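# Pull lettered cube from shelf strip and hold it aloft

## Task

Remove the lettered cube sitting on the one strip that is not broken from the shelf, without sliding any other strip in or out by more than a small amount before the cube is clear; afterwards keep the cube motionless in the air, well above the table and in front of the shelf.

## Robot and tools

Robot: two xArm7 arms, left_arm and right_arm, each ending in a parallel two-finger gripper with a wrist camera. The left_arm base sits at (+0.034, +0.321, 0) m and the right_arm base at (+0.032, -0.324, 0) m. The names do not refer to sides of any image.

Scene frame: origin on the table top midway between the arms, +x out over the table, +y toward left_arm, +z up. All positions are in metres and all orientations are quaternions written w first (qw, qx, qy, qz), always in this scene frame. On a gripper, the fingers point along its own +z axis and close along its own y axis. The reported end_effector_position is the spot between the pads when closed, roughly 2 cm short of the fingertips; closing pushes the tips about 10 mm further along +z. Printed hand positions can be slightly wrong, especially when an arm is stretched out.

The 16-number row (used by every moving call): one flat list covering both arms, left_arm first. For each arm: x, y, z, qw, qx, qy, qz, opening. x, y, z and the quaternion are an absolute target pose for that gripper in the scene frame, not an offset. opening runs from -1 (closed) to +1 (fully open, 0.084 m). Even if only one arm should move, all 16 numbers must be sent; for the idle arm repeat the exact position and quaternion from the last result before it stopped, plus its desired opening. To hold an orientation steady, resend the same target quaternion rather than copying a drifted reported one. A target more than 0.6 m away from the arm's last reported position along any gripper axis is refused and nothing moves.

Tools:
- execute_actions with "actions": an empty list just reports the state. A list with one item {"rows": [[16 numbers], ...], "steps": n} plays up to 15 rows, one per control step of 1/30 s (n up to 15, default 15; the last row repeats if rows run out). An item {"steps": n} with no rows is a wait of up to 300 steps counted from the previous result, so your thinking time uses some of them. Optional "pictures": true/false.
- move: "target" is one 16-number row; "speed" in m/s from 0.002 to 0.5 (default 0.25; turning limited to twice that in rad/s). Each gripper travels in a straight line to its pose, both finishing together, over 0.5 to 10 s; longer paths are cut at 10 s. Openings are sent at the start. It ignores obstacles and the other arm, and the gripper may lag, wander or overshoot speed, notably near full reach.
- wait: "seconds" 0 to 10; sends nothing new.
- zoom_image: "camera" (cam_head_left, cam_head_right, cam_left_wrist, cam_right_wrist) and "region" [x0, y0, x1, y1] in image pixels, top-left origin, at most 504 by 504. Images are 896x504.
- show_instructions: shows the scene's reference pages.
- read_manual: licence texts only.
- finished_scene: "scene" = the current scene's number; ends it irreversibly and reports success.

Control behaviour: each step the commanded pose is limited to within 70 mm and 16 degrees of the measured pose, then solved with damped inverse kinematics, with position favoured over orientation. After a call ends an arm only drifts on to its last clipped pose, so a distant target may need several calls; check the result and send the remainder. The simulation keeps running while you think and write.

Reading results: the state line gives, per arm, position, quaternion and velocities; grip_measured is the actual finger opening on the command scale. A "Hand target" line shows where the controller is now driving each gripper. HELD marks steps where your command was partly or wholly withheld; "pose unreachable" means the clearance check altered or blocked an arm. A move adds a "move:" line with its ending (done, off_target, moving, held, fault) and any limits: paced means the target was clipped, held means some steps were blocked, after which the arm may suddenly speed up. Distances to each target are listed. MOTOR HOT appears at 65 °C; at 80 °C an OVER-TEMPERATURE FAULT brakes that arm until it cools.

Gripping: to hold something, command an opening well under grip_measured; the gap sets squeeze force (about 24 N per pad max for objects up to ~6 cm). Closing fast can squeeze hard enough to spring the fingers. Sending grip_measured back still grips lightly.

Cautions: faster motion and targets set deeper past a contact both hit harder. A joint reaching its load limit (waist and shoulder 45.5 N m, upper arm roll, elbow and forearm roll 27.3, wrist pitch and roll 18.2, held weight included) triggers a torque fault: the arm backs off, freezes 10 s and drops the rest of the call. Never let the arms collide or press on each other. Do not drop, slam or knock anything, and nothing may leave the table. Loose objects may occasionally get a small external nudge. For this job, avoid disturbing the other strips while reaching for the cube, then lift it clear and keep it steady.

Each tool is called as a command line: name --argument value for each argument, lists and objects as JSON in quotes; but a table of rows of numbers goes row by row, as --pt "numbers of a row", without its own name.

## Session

execute_actions --actions '[]'

Scene clock: 0.00 s of 4200.00 s.
left_arm: end_effector_position=(+0.5990, -0.0021, +0.1247) grip_measured=+1.00 end_effector_quat_wxyz=(-0.031, -0.608, +0.792, +0.041) end_effector_velocity=(+0.000, +0.000, -0.000) end_effector_angular_velocity=(-0.000, -0.000, -0.000) | right_arm: end_effector_position=(+0.1999, -0.6892, +0.1433) grip_measured=+1.00 end_effector_quat_wxyz=(-0.444, +0.593, +0.380, -0.555) end_effector_velocity=(-0.000, +0.000, -0.000) end_effector_angular_velocity=(+0.000, -0.000, -0.001)
Joint positions: left_arm=[-0.655  0.831 -0.109  2.052  0.056  1.324  1.29   0.084] | right_arm=[-0.968  0.93   0.266  1.674 -0.858  2.284 -1.627  0.084]
Joint velocities: left_arm=[ 0.001  0.    -0.001  0.     0.    -0.001  0.    -0.   ] | right_arm=[-0.001  0.     0.     0.     0.001 -0.     0.     0.   ]
Hand target (left_arm): +0.599, -0.002, +0.125; -0.031, -0.608, +0.792, +0.041
Hand target (right_arm): +0.200, -0.689, +0.143; -0.444, +0.593, +0.380, -0.555

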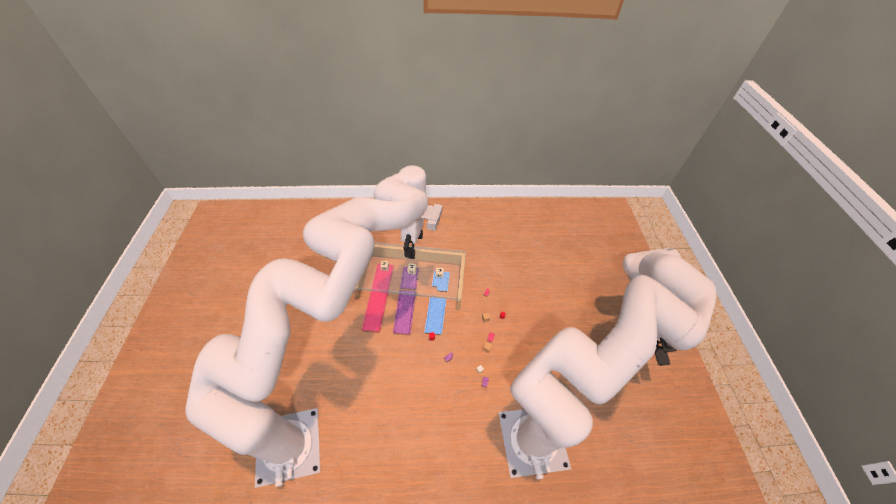

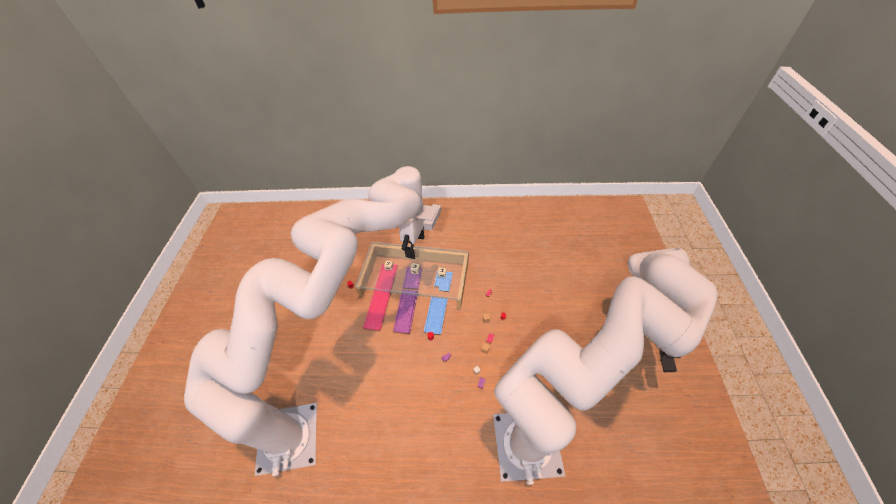

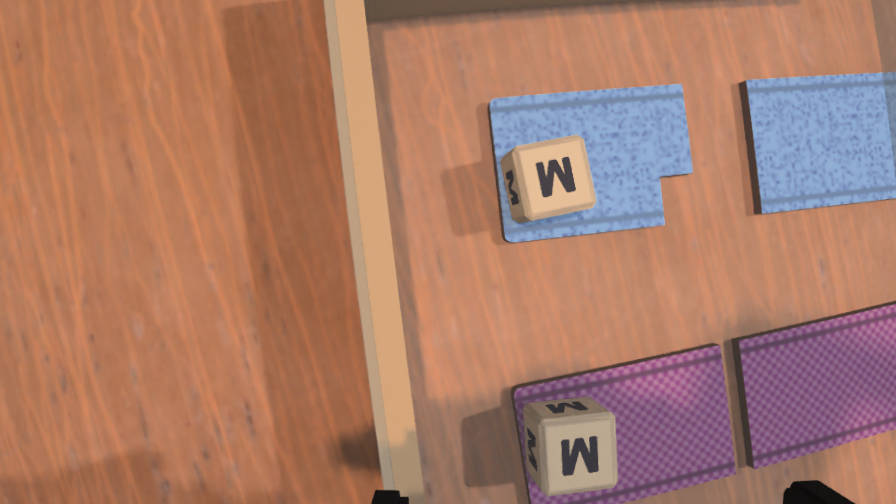

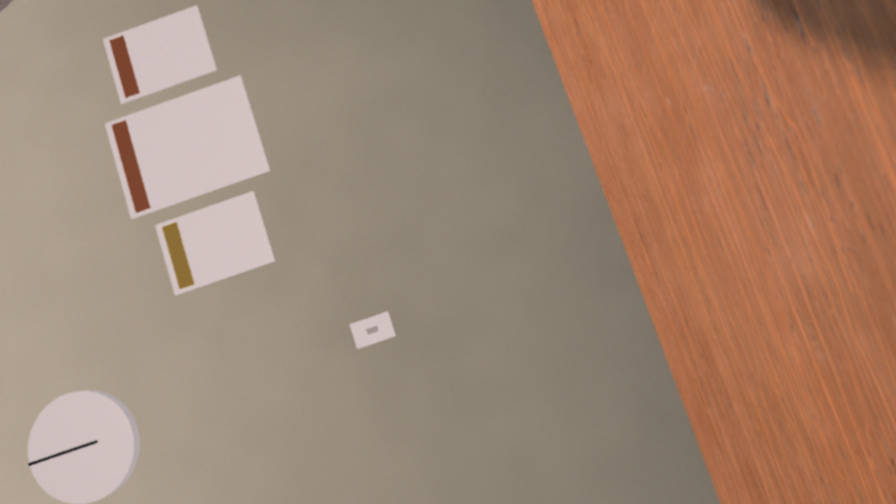

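Red it is.

move --target '[0.4,0.08,0.4,0,1,0,0,0.8,0.2,-0.689,0.143,-0.444,0.593,0.38,-0.555,1]'

Scene clock: 5.33 s of 4200.00 s.
left_arm: end_effector_position=(+0.4006, +0.0795, +0.3998) grip_measured=+0.80 end_effector_quat_wxyz=(-0.000, +1.000, -0.001, -0.001) end_effector_velocity=(-0.001, -0.001, +0.003) end_effector_angular_velocity=(-0.002, -0.004, +0.004) | right_arm: end_effector_position=(+0.2000, -0.6890, +0.1430) grip_measured=+1.00 end_effector_quat_wxyz=(-0.444, +0.593, +0.380, -0.555) end_effector_velocity=(+0.000, +0.000, +0.000) end_effector_angular_velocity=(+0.000, -0.000, +0.001)
Joint positions: left_arm=[-0.775 -0.101 -0.014  1.499 -0.002  1.601 -0.579  0.077] | right_arm=[-0.967  0.931  0.266  1.675 -0.857  2.284 -1.626  0.084]
Joint velocities: left_arm=[-0.001 -0.003 -0.001  0.003  0.     0.002 -0.006  0.   ] | right_arm=[ 0.001 -0.    -0.     0.     0.     0.    -0.    -0.   ]
Hand target (left_arm): +0.401, +0.079, +0.400; +0.000, +1.000, -0.000, -0.000
Hand target (right_arm): +0.200, -0.689, +0.143; -0.444, +0.593, +0.380, -0.555
Off the commanded pose (left_arm): 0.001 m, 0 deg.
Off the commanded pose (right_arm): 0.000 m, 0 deg.
move: done

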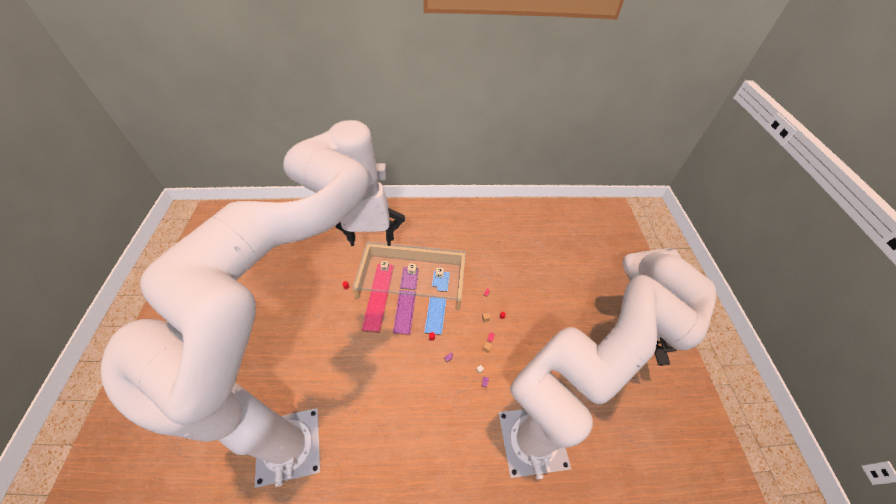

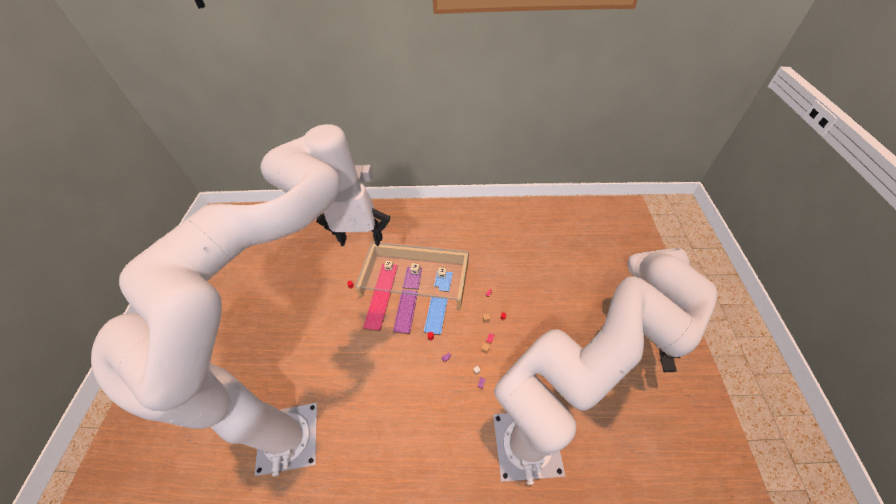

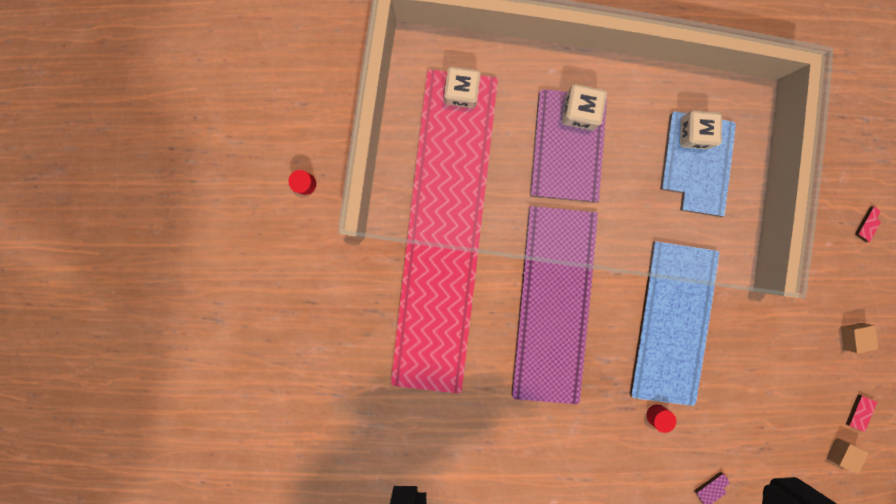

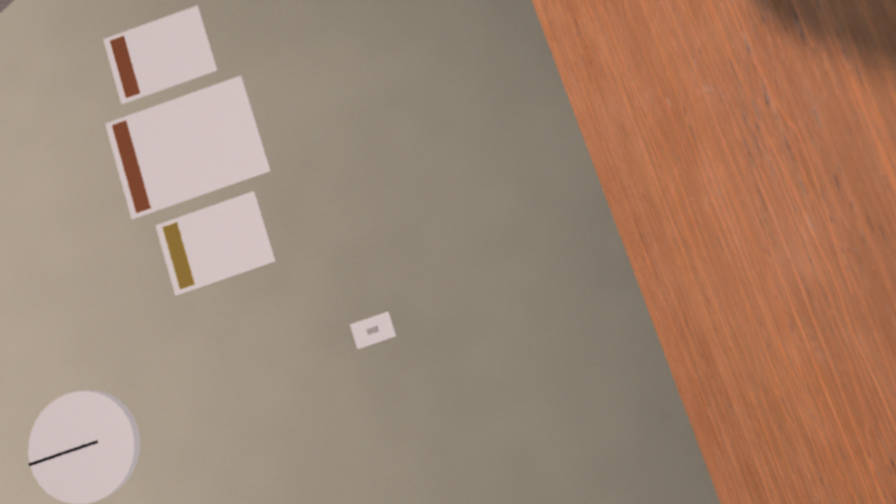

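move --target '[0.385,0.126,0.07,0,0.998,-0.058,0,1,0.2,-0.689,0.143,-0.444,0.593,0.38,-0.555,1]'

Scene clock: 9.03 s of 4200.00 s.
left_arm: end_effector_position=(+0.3845, +0.1268, +0.0708) grip_measured=+1.00 end_effector_quat_wxyz=(-0.000, +0.998, -0.057, +0.001) end_effector_velocity=(-0.002, +0.002, -0.003) end_effector_angular_velocity=(+0.003, +0.005, +0.000) | right_arm: end_effector_position=(+0.2000, -0.6890, +0.1430) grip_measured=+1.00 end_effector_quat_wxyz=(-0.444, +0.593, +0.380, -0.555) end_effector_velocity=(+0.000, +0.000, -0.000) end_effector_angular_velocity=(+0.001, +0.001, +0.000)
Joint positions: left_arm=[-0.747  0.038  0.033  0.65   0.     0.611 -0.393  0.084] | right_arm=[-0.967  0.931  0.266  1.675 -0.857  2.284 -1.626  0.084]
Joint velocities: left_arm=[ 0.001  0.005  0.001 -0.005  0.    -0.004  0.001 -0.   ] | right_arm=[ 0.001  0.001 -0.    -0.     0.001  0.     0.     0.   ]
Hand target (left_arm): +0.384, +0.127, +0.070; -0.001, +0.998, -0.057, +0.000
Hand target (right_arm): +0.200, -0.689, +0.143; -0.444, +0.593, +0.380, -0.555
Off the commanded pose (left_arm): 0.001 m, 0 deg.
Off the commanded pose (right_arm): 0.000 m, 0 deg.
move: done

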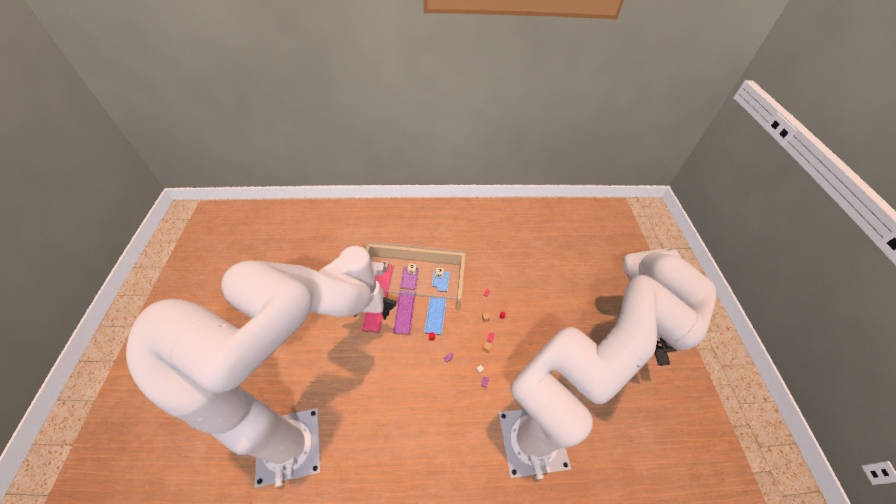

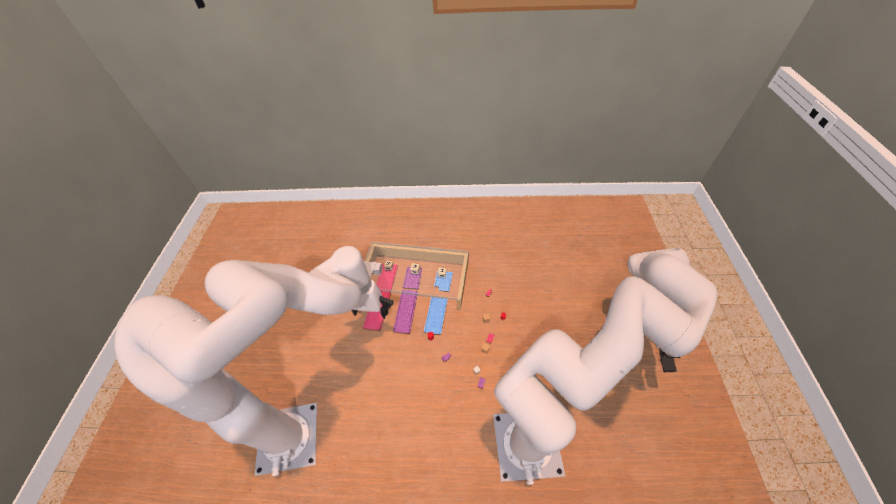

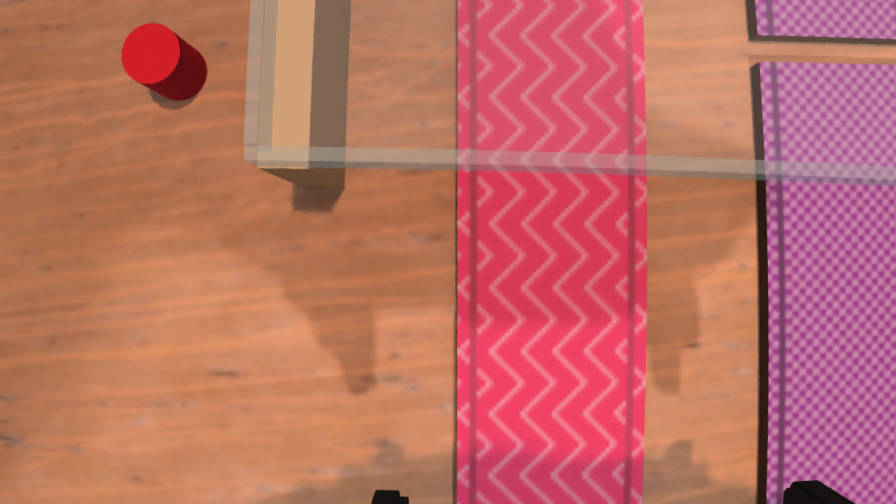

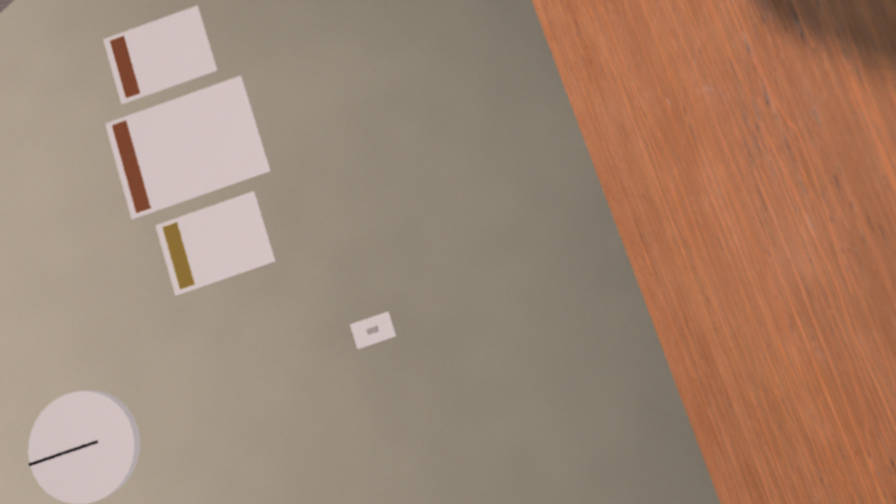

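Centered well.

move --target '[0.385,0.127,0.018,0,0.998,-0.058,0,0.85,0.2,-0.689,0.143,-0.444,0.593,0.38,-0.555,1]' --speed 0.05

move --target '[0.385,0.127,0.018,0,0.998,-0.058,0,-0.5,0.2,-0.689,0.143,-0.444,0.593,0.38,-0.555,1]'

Scene clock: 12.63 s of 4200.00 s.
left_arm: end_effector_position=(+0.3851, +0.1271, +0.0183) grip_measured=+0.85 end_effector_quat_wxyz=(-0.000, +0.998, -0.058, +0.000) end_effector_velocity=(+0.001, -0.001, -0.000) end_effector_angular_velocity=(-0.002, -0.003, -0.001) | right_arm: end_effector_position=(+0.2000, -0.6890, +0.1430) grip_measured=+1.00 end_effector_quat_wxyz=(-0.444, +0.593, +0.380, -0.555) end_effector_velocity=(+0.000, +0.000, +0.000) end_effector_angular_velocity=(+0.000, -0.001, -0.001)
Joint positions: left_arm=[-0.745  0.188  0.031  0.636 -0.012  0.447 -0.38   0.078] | right_arm=[-0.967  0.931  0.266  1.675 -0.857  2.284 -1.626  0.084]
Joint velocities: left_arm=[-0.     0.003 -0.     0.001 -0.001 -0.005  0.001 -0.   ] | right_arm=[-0.    -0.001  0.    -0.     0.001 -0.    -0.     0.   ]
Hand target (left_arm): +0.385, +0.127, +0.018; -0.000, +0.998, -0.058, +0.000
Hand target (right_arm): +0.200, -0.689, +0.143; -0.444, +0.593, +0.380, -0.555
Off the commanded pose (left_arm): 0.000 m, 0 deg.
Off the commanded pose (right_arm): 0.000 m, 0 deg.
move: done

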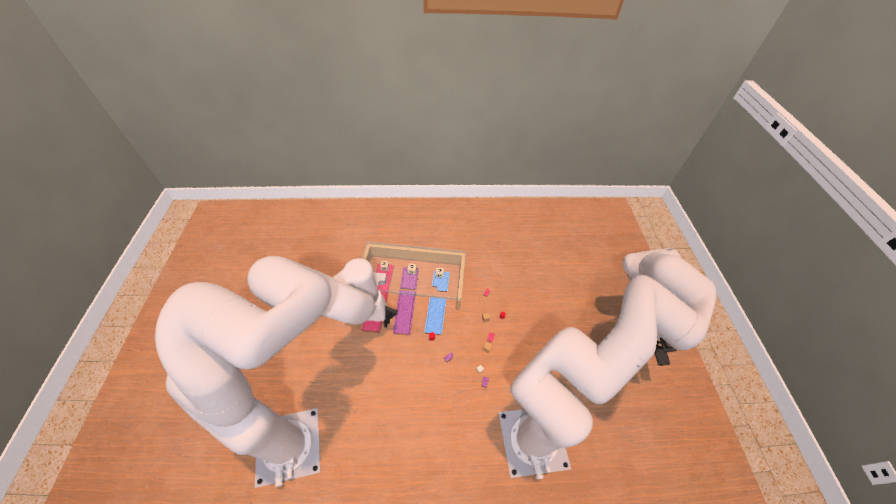

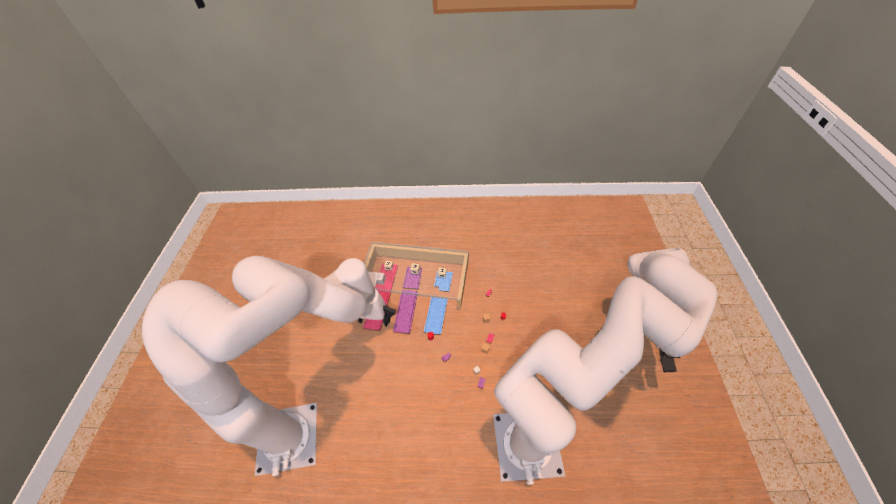

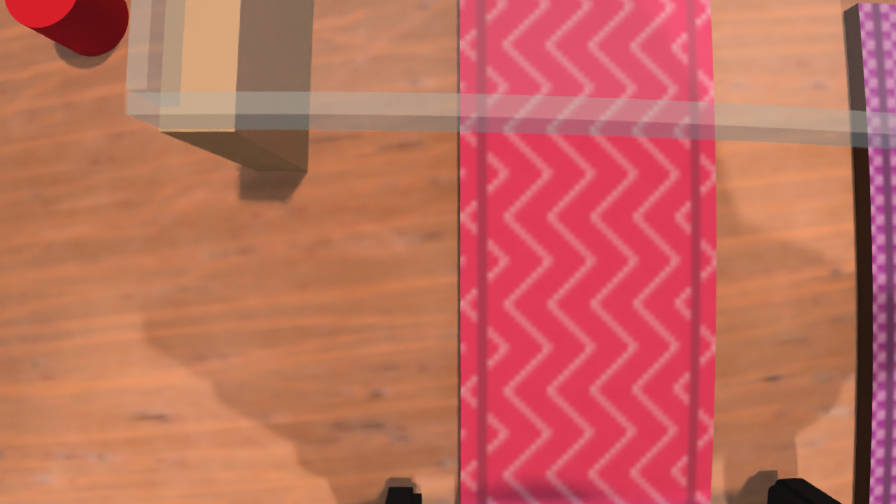

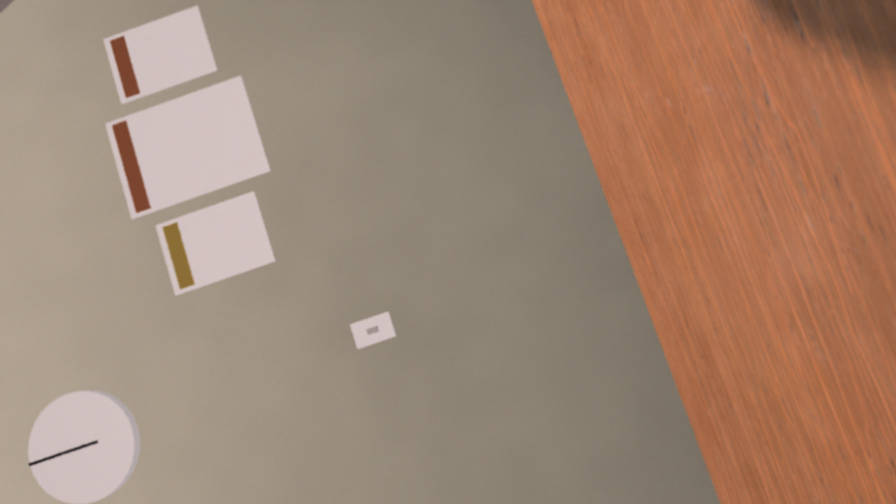

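Scene clock: 13.33 s of 4200.00 s.
left_arm: end_effector_position=(+0.3854, +0.1269, +0.0183) grip_measured=+0.30 end_effector_quat_wxyz=(+0.000, +0.998, -0.058, +0.000) end_effector_velocity=(-0.000, +0.000, -0.000) end_effector_angular_velocity=(+0.000, +0.001, +0.001) | right_arm: end_effector_position=(+0.2000, -0.6890, +0.1430) grip_measured=+1.00 end_effector_quat_wxyz=(-0.444, +0.593, +0.380, -0.555) end_effector_velocity=(-0.000, +0.000, -0.000) end_effector_angular_velocity=(+0.001, -0.000, -0.001)
Joint positions: left_arm=[-0.744  0.189  0.03   0.637 -0.013  0.447 -0.379  0.057] | right_arm=[-0.967  0.931  0.266  1.675 -0.857  2.284 -1.626  0.084]
Joint velocities: left_arm=[ 0.001  0.001  0.    -0.    -0.001 -0.     0.     0.   ] | right_arm=[-0.     0.    -0.    -0.     0.002 -0.     0.001  0.   ]
Hand target (left_arm): +0.385, +0.127, +0.018; -0.000, +0.998, -0.058, +0.000
Hand target (right_arm): +0.200, -0.689, +0.143; -0.444, +0.593, +0.380, -0.555
Off the commanded pose (left_arm): 0.001 m, 0 deg.
Off the commanded pose (right_arm): 0.000 m, 0 deg.
move: done

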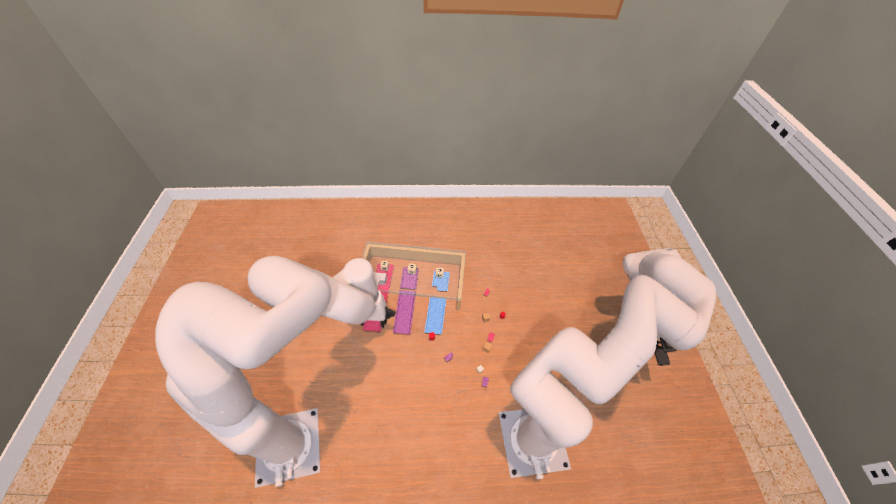

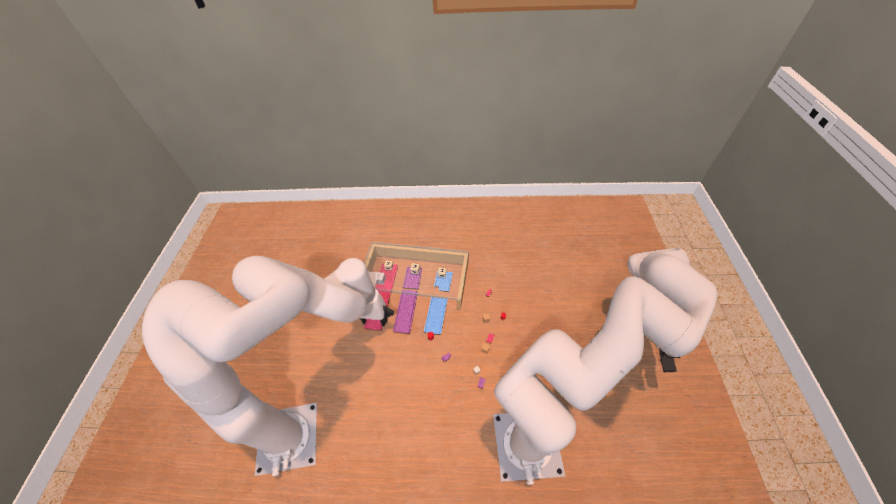

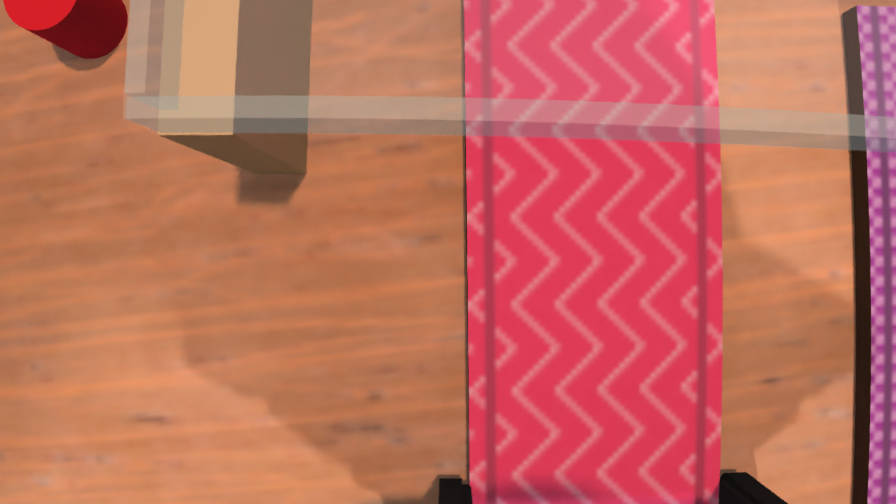

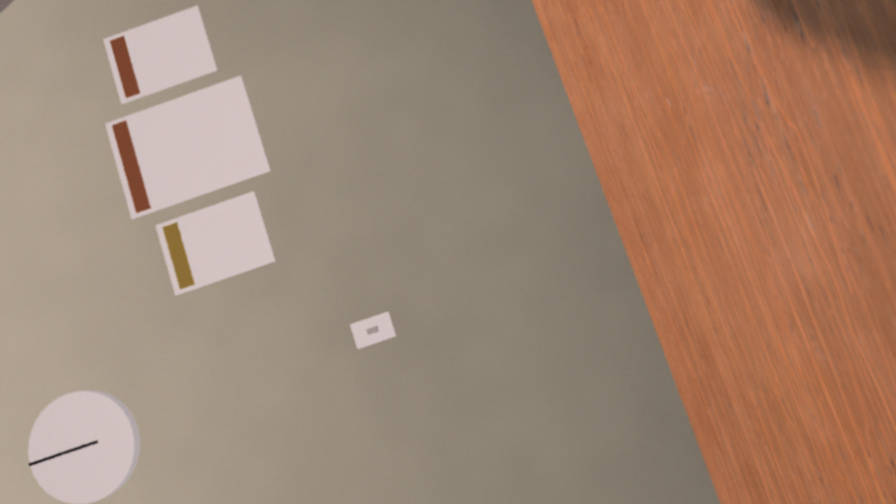

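move --target '[0.2,0.148,0.019,0,0.998,-0.058,0,-0.5,0.2,-0.689,0.143,-0.444,0.593,0.38,-0.555,1]' --speed 0.07

move --target '[0.2,0.148,0.019,0,0.998,-0.058,0,0.85,0.2,-0.689,0.143,-0.444,0.593,0.38,-0.555,1]'

move --target '[0.34,0.132,0.15,0,0.998,-0.058,0,0.4,0.2,-0.689,0.143,-0.444,0.593,0.38,-0.555,1]'

Scene clock: 18.90 s of 4200.00 s.
left_arm: end_effector_position=(+0.2004, +0.1481, +0.0193) grip_measured=+0.29 end_effector_quat_wxyz=(-0.000, +0.998, -0.058, +0.000) end_effector_velocity=(-0.001, +0.000, +0.000) end_effector_angular_velocity=(-0.000, -0.000, +0.001) | right_arm: end_effector_position=(+0.2000, -0.6890, +0.1430) grip_measured=+1.00 end_effector_quat_wxyz=(-0.444, +0.593, +0.380, -0.555) end_effector_velocity=(-0.000, +0.000, -0.000) end_effector_angular_velocity=(+0.001, -0.001, -0.001)
Joint positions: left_arm=[-0.93  -0.283 -0.113  0.084 -0.085  0.367 -0.635  0.057] | right_arm=[-0.967  0.931  0.266  1.675 -0.857  2.284 -1.626  0.084]
Joint velocities: left_arm=[-0.003 -0.006 -0.001 -0.004 -0.002  0.002 -0.003 -0.   ] | right_arm=[-0.    -0.    -0.    -0.     0.001 -0.    -0.     0.   ]
Hand target (left_arm): +0.200, +0.148, +0.019; -0.000, +0.998, -0.058, +0.000
Hand target (right_arm): +0.200, -0.689, +0.143; -0.444, +0.593, +0.380, -0.555
Off the commanded pose (left_arm): 0.001 m, 0 deg.
Off the commanded pose (right_arm): 0.000 m, 0 deg.
move: done

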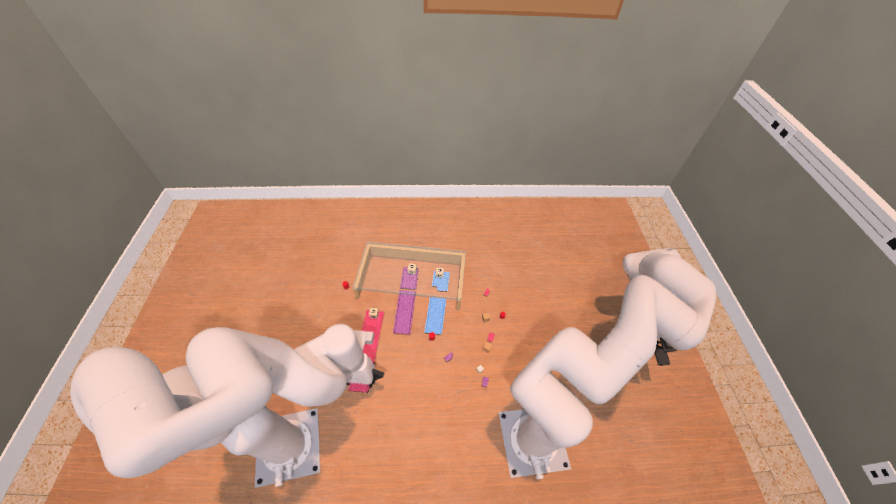

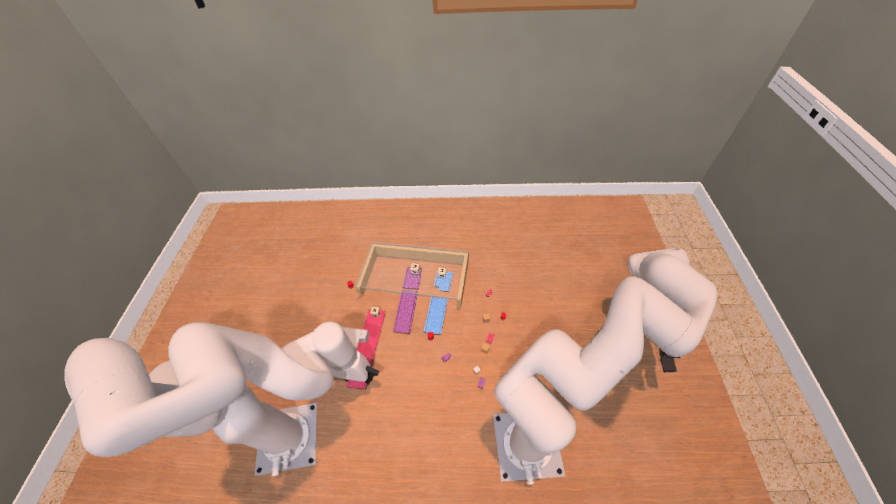

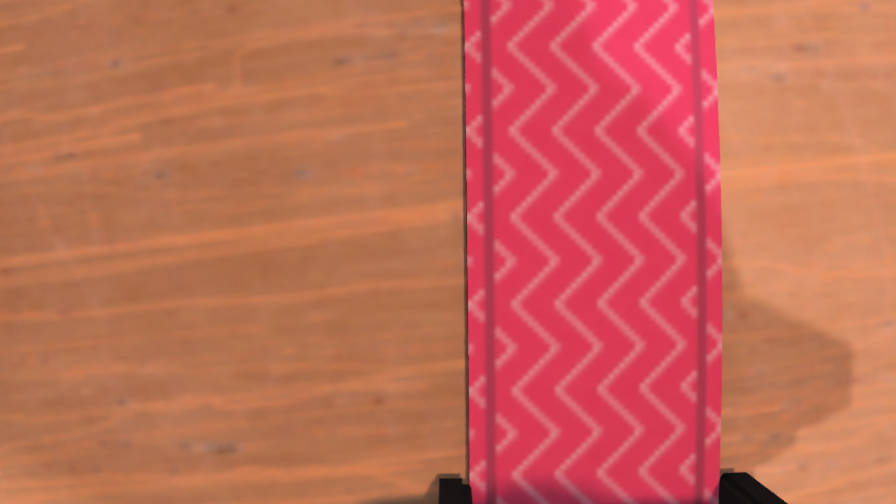

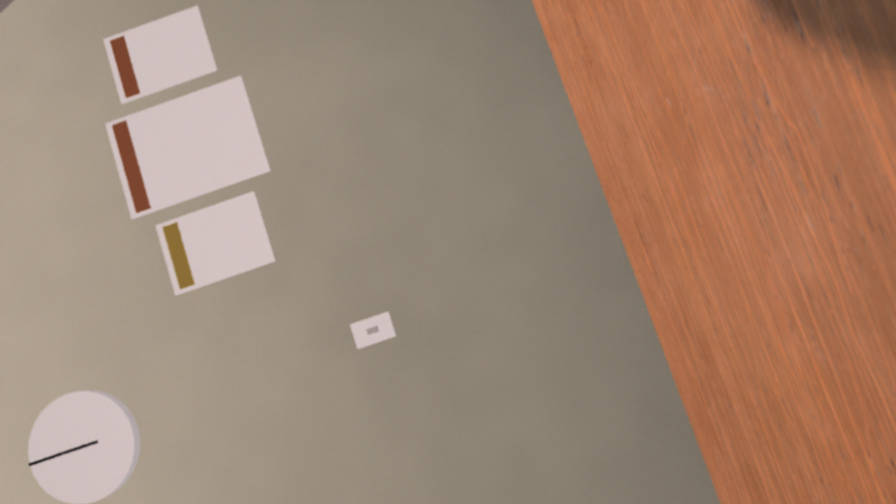

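Scene clock: 19.60 s of 4200.00 s.
left_arm: end_effector_position=(+0.2000, +0.1480, +0.0190) grip_measured=+0.85 end_effector_quat_wxyz=(-0.000, +0.998, -0.058, +0.000) end_effector_velocity=(+0.000, -0.000, +0.000) end_effector_angular_velocity=(-0.001, -0.001, +0.000) | right_arm: end_effector_position=(+0.2000, -0.6890, +0.1430) grip_measured=+1.00 end_effector_quat_wxyz=(-0.444, +0.593, +0.380, -0.555) end_effector_velocity=(-0.000, -0.000, -0.000) end_effector_angular_velocity=(-0.000, +0.001, +0.000)
Joint positions: left_arm=[-0.932 -0.282 -0.112  0.083 -0.087  0.365 -0.634  0.078] | right_arm=[-0.967  0.931  0.266  1.675 -0.857  2.284 -1.626  0.084]
Joint velocities: left_arm=[ 0.    -0.     0.    -0.    -0.    -0.001  0.    -0.   ] | right_arm=[-0.     0.001 -0.     0.    -0.001 -0.     0.    -0.   ]
Hand target (left_arm): +0.200, +0.148, +0.019; -0.000, +0.998, -0.058, +0.000
Hand target (right_arm): +0.200, -0.689, +0.143; -0.444, +0.593, +0.380, -0.555
Off the commanded pose (left_arm): 0.000 m, 0 deg.
Off the commanded pose (right_arm): 0.000 m, 0 deg.
move: done

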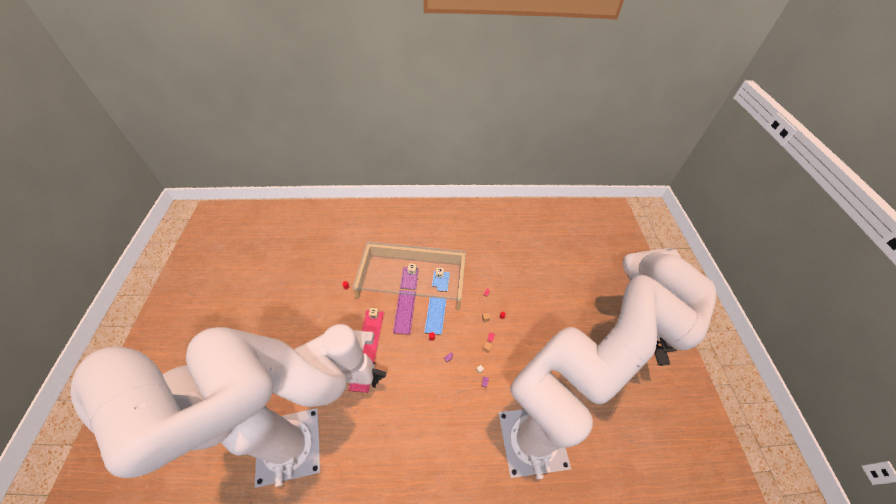

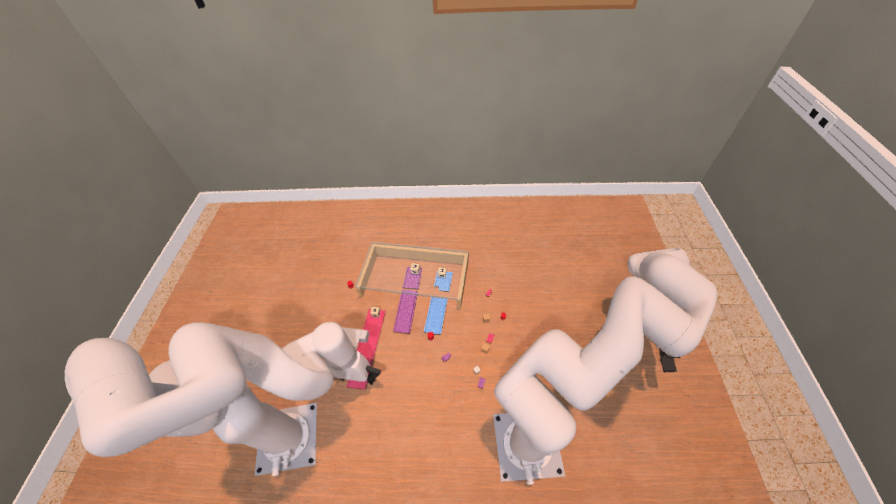

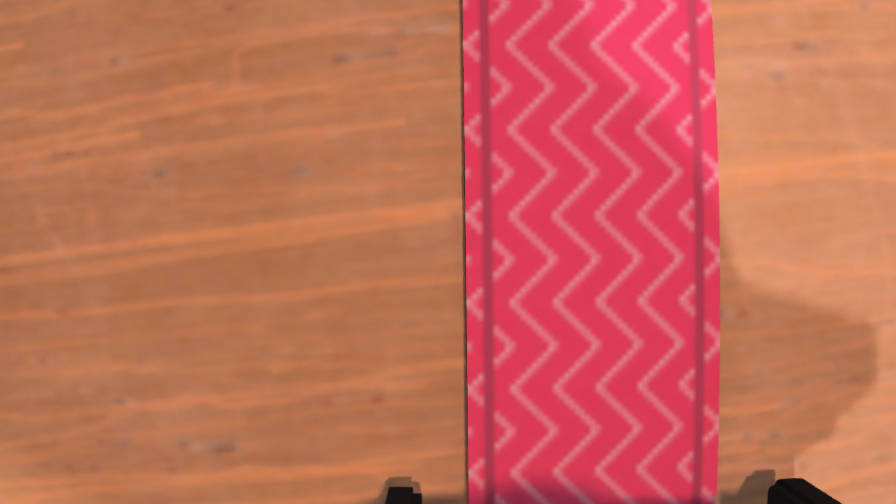

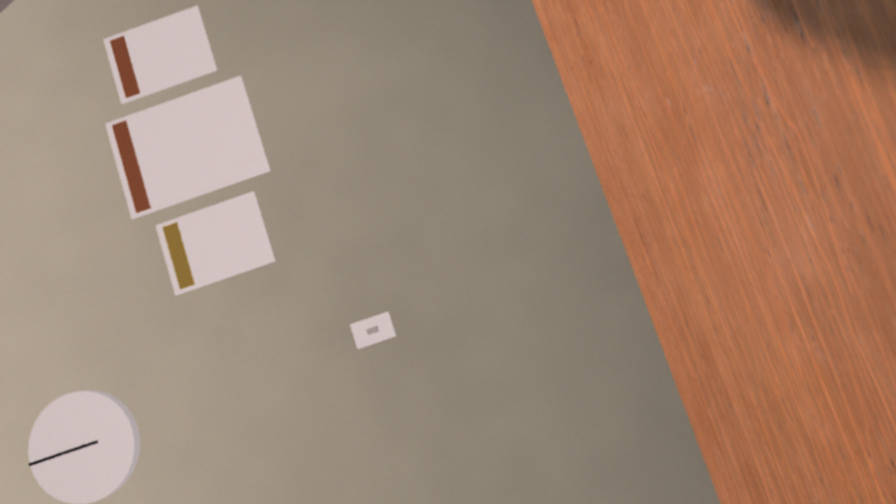

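Scene clock: 20.80 s of 4200.00 s.
left_arm: end_effector_position=(+0.3392, +0.1314, +0.1488) grip_measured=+0.39 end_effector_quat_wxyz=(+0.001, +0.998, -0.059, -0.001) end_effector_velocity=(+0.004, -0.001, +0.004) end_effector_angular_velocity=(-0.002, -0.002, -0.001) | right_arm: end_effector_position=(+0.2000, -0.6890, +0.1430) grip_measured=+1.00 end_effector_quat_wxyz=(-0.444, +0.593, +0.380, -0.555) end_effector_velocity=(+0.000, +0.000, +0.000) end_effector_angular_velocity=(-0.000, -0.000, +0.000)
Joint positions: left_arm=[-0.79  -0.271  0.027  0.594  0.007  0.867 -0.442  0.061] | right_arm=[-0.967  0.931  0.266  1.675 -0.857  2.284 -1.626  0.084]
Joint velocities: left_arm=[ 0.001  0.003  0.001  0.016 -0.001  0.01   0.003  0.   ] | right_arm=[ 0.001 -0.    -0.     0.     0.     0.     0.    -0.   ]
Hand target (left_arm): +0.340, +0.131, +0.150; +0.001, +0.998, -0.059, -0.000
Hand target (right_arm): +0.200, -0.689, +0.143; -0.444, +0.593, +0.380, -0.555
Off the commanded pose (left_arm): 0.002 m, 0 deg.
Off the commanded pose (right_arm): 0.000 m, 0 deg.
move: done

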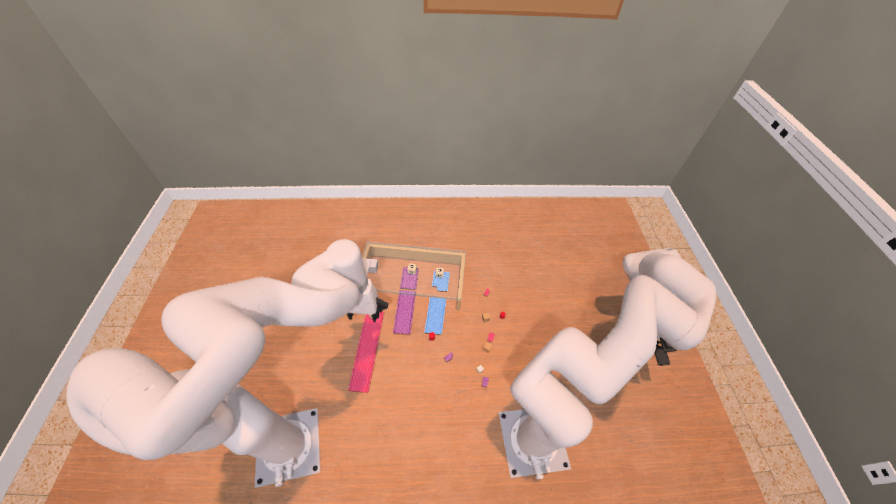

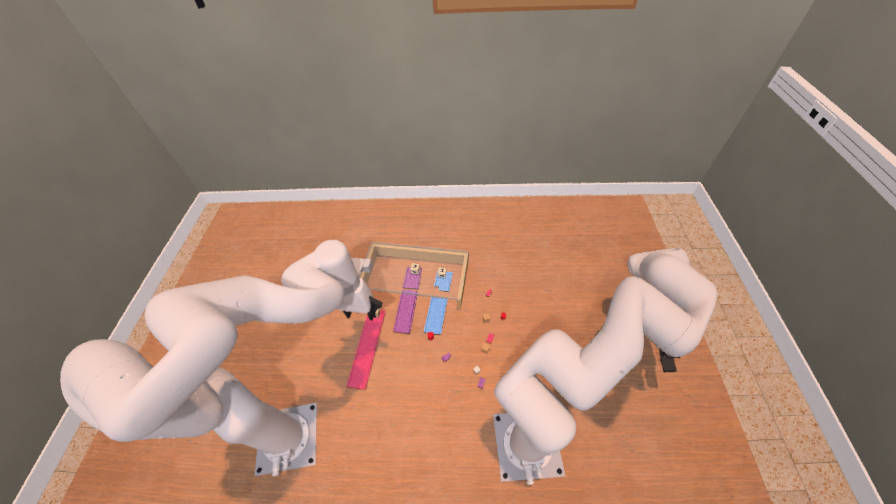

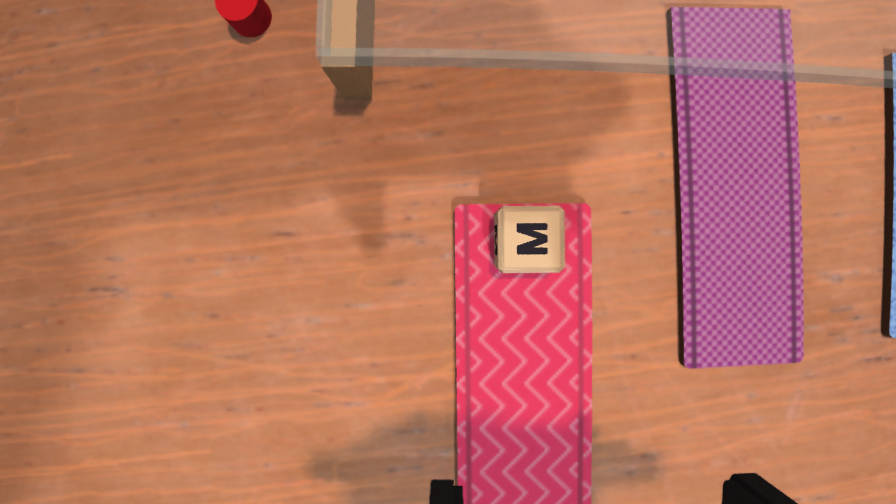

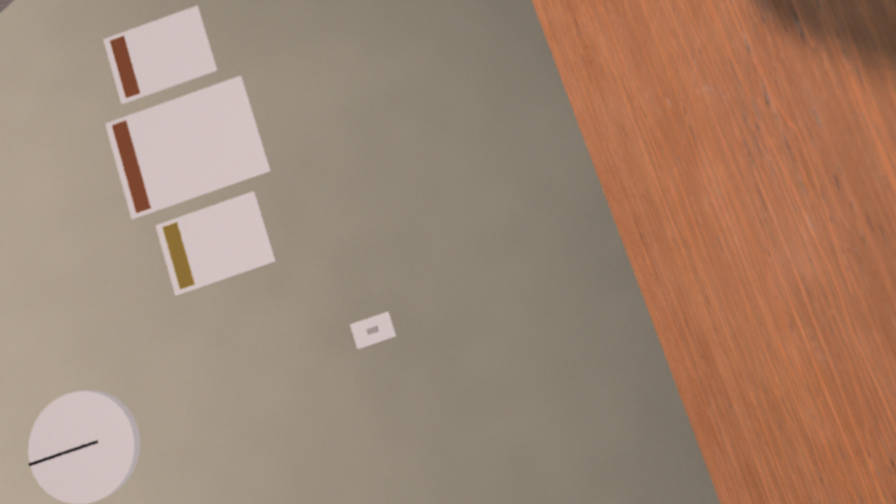

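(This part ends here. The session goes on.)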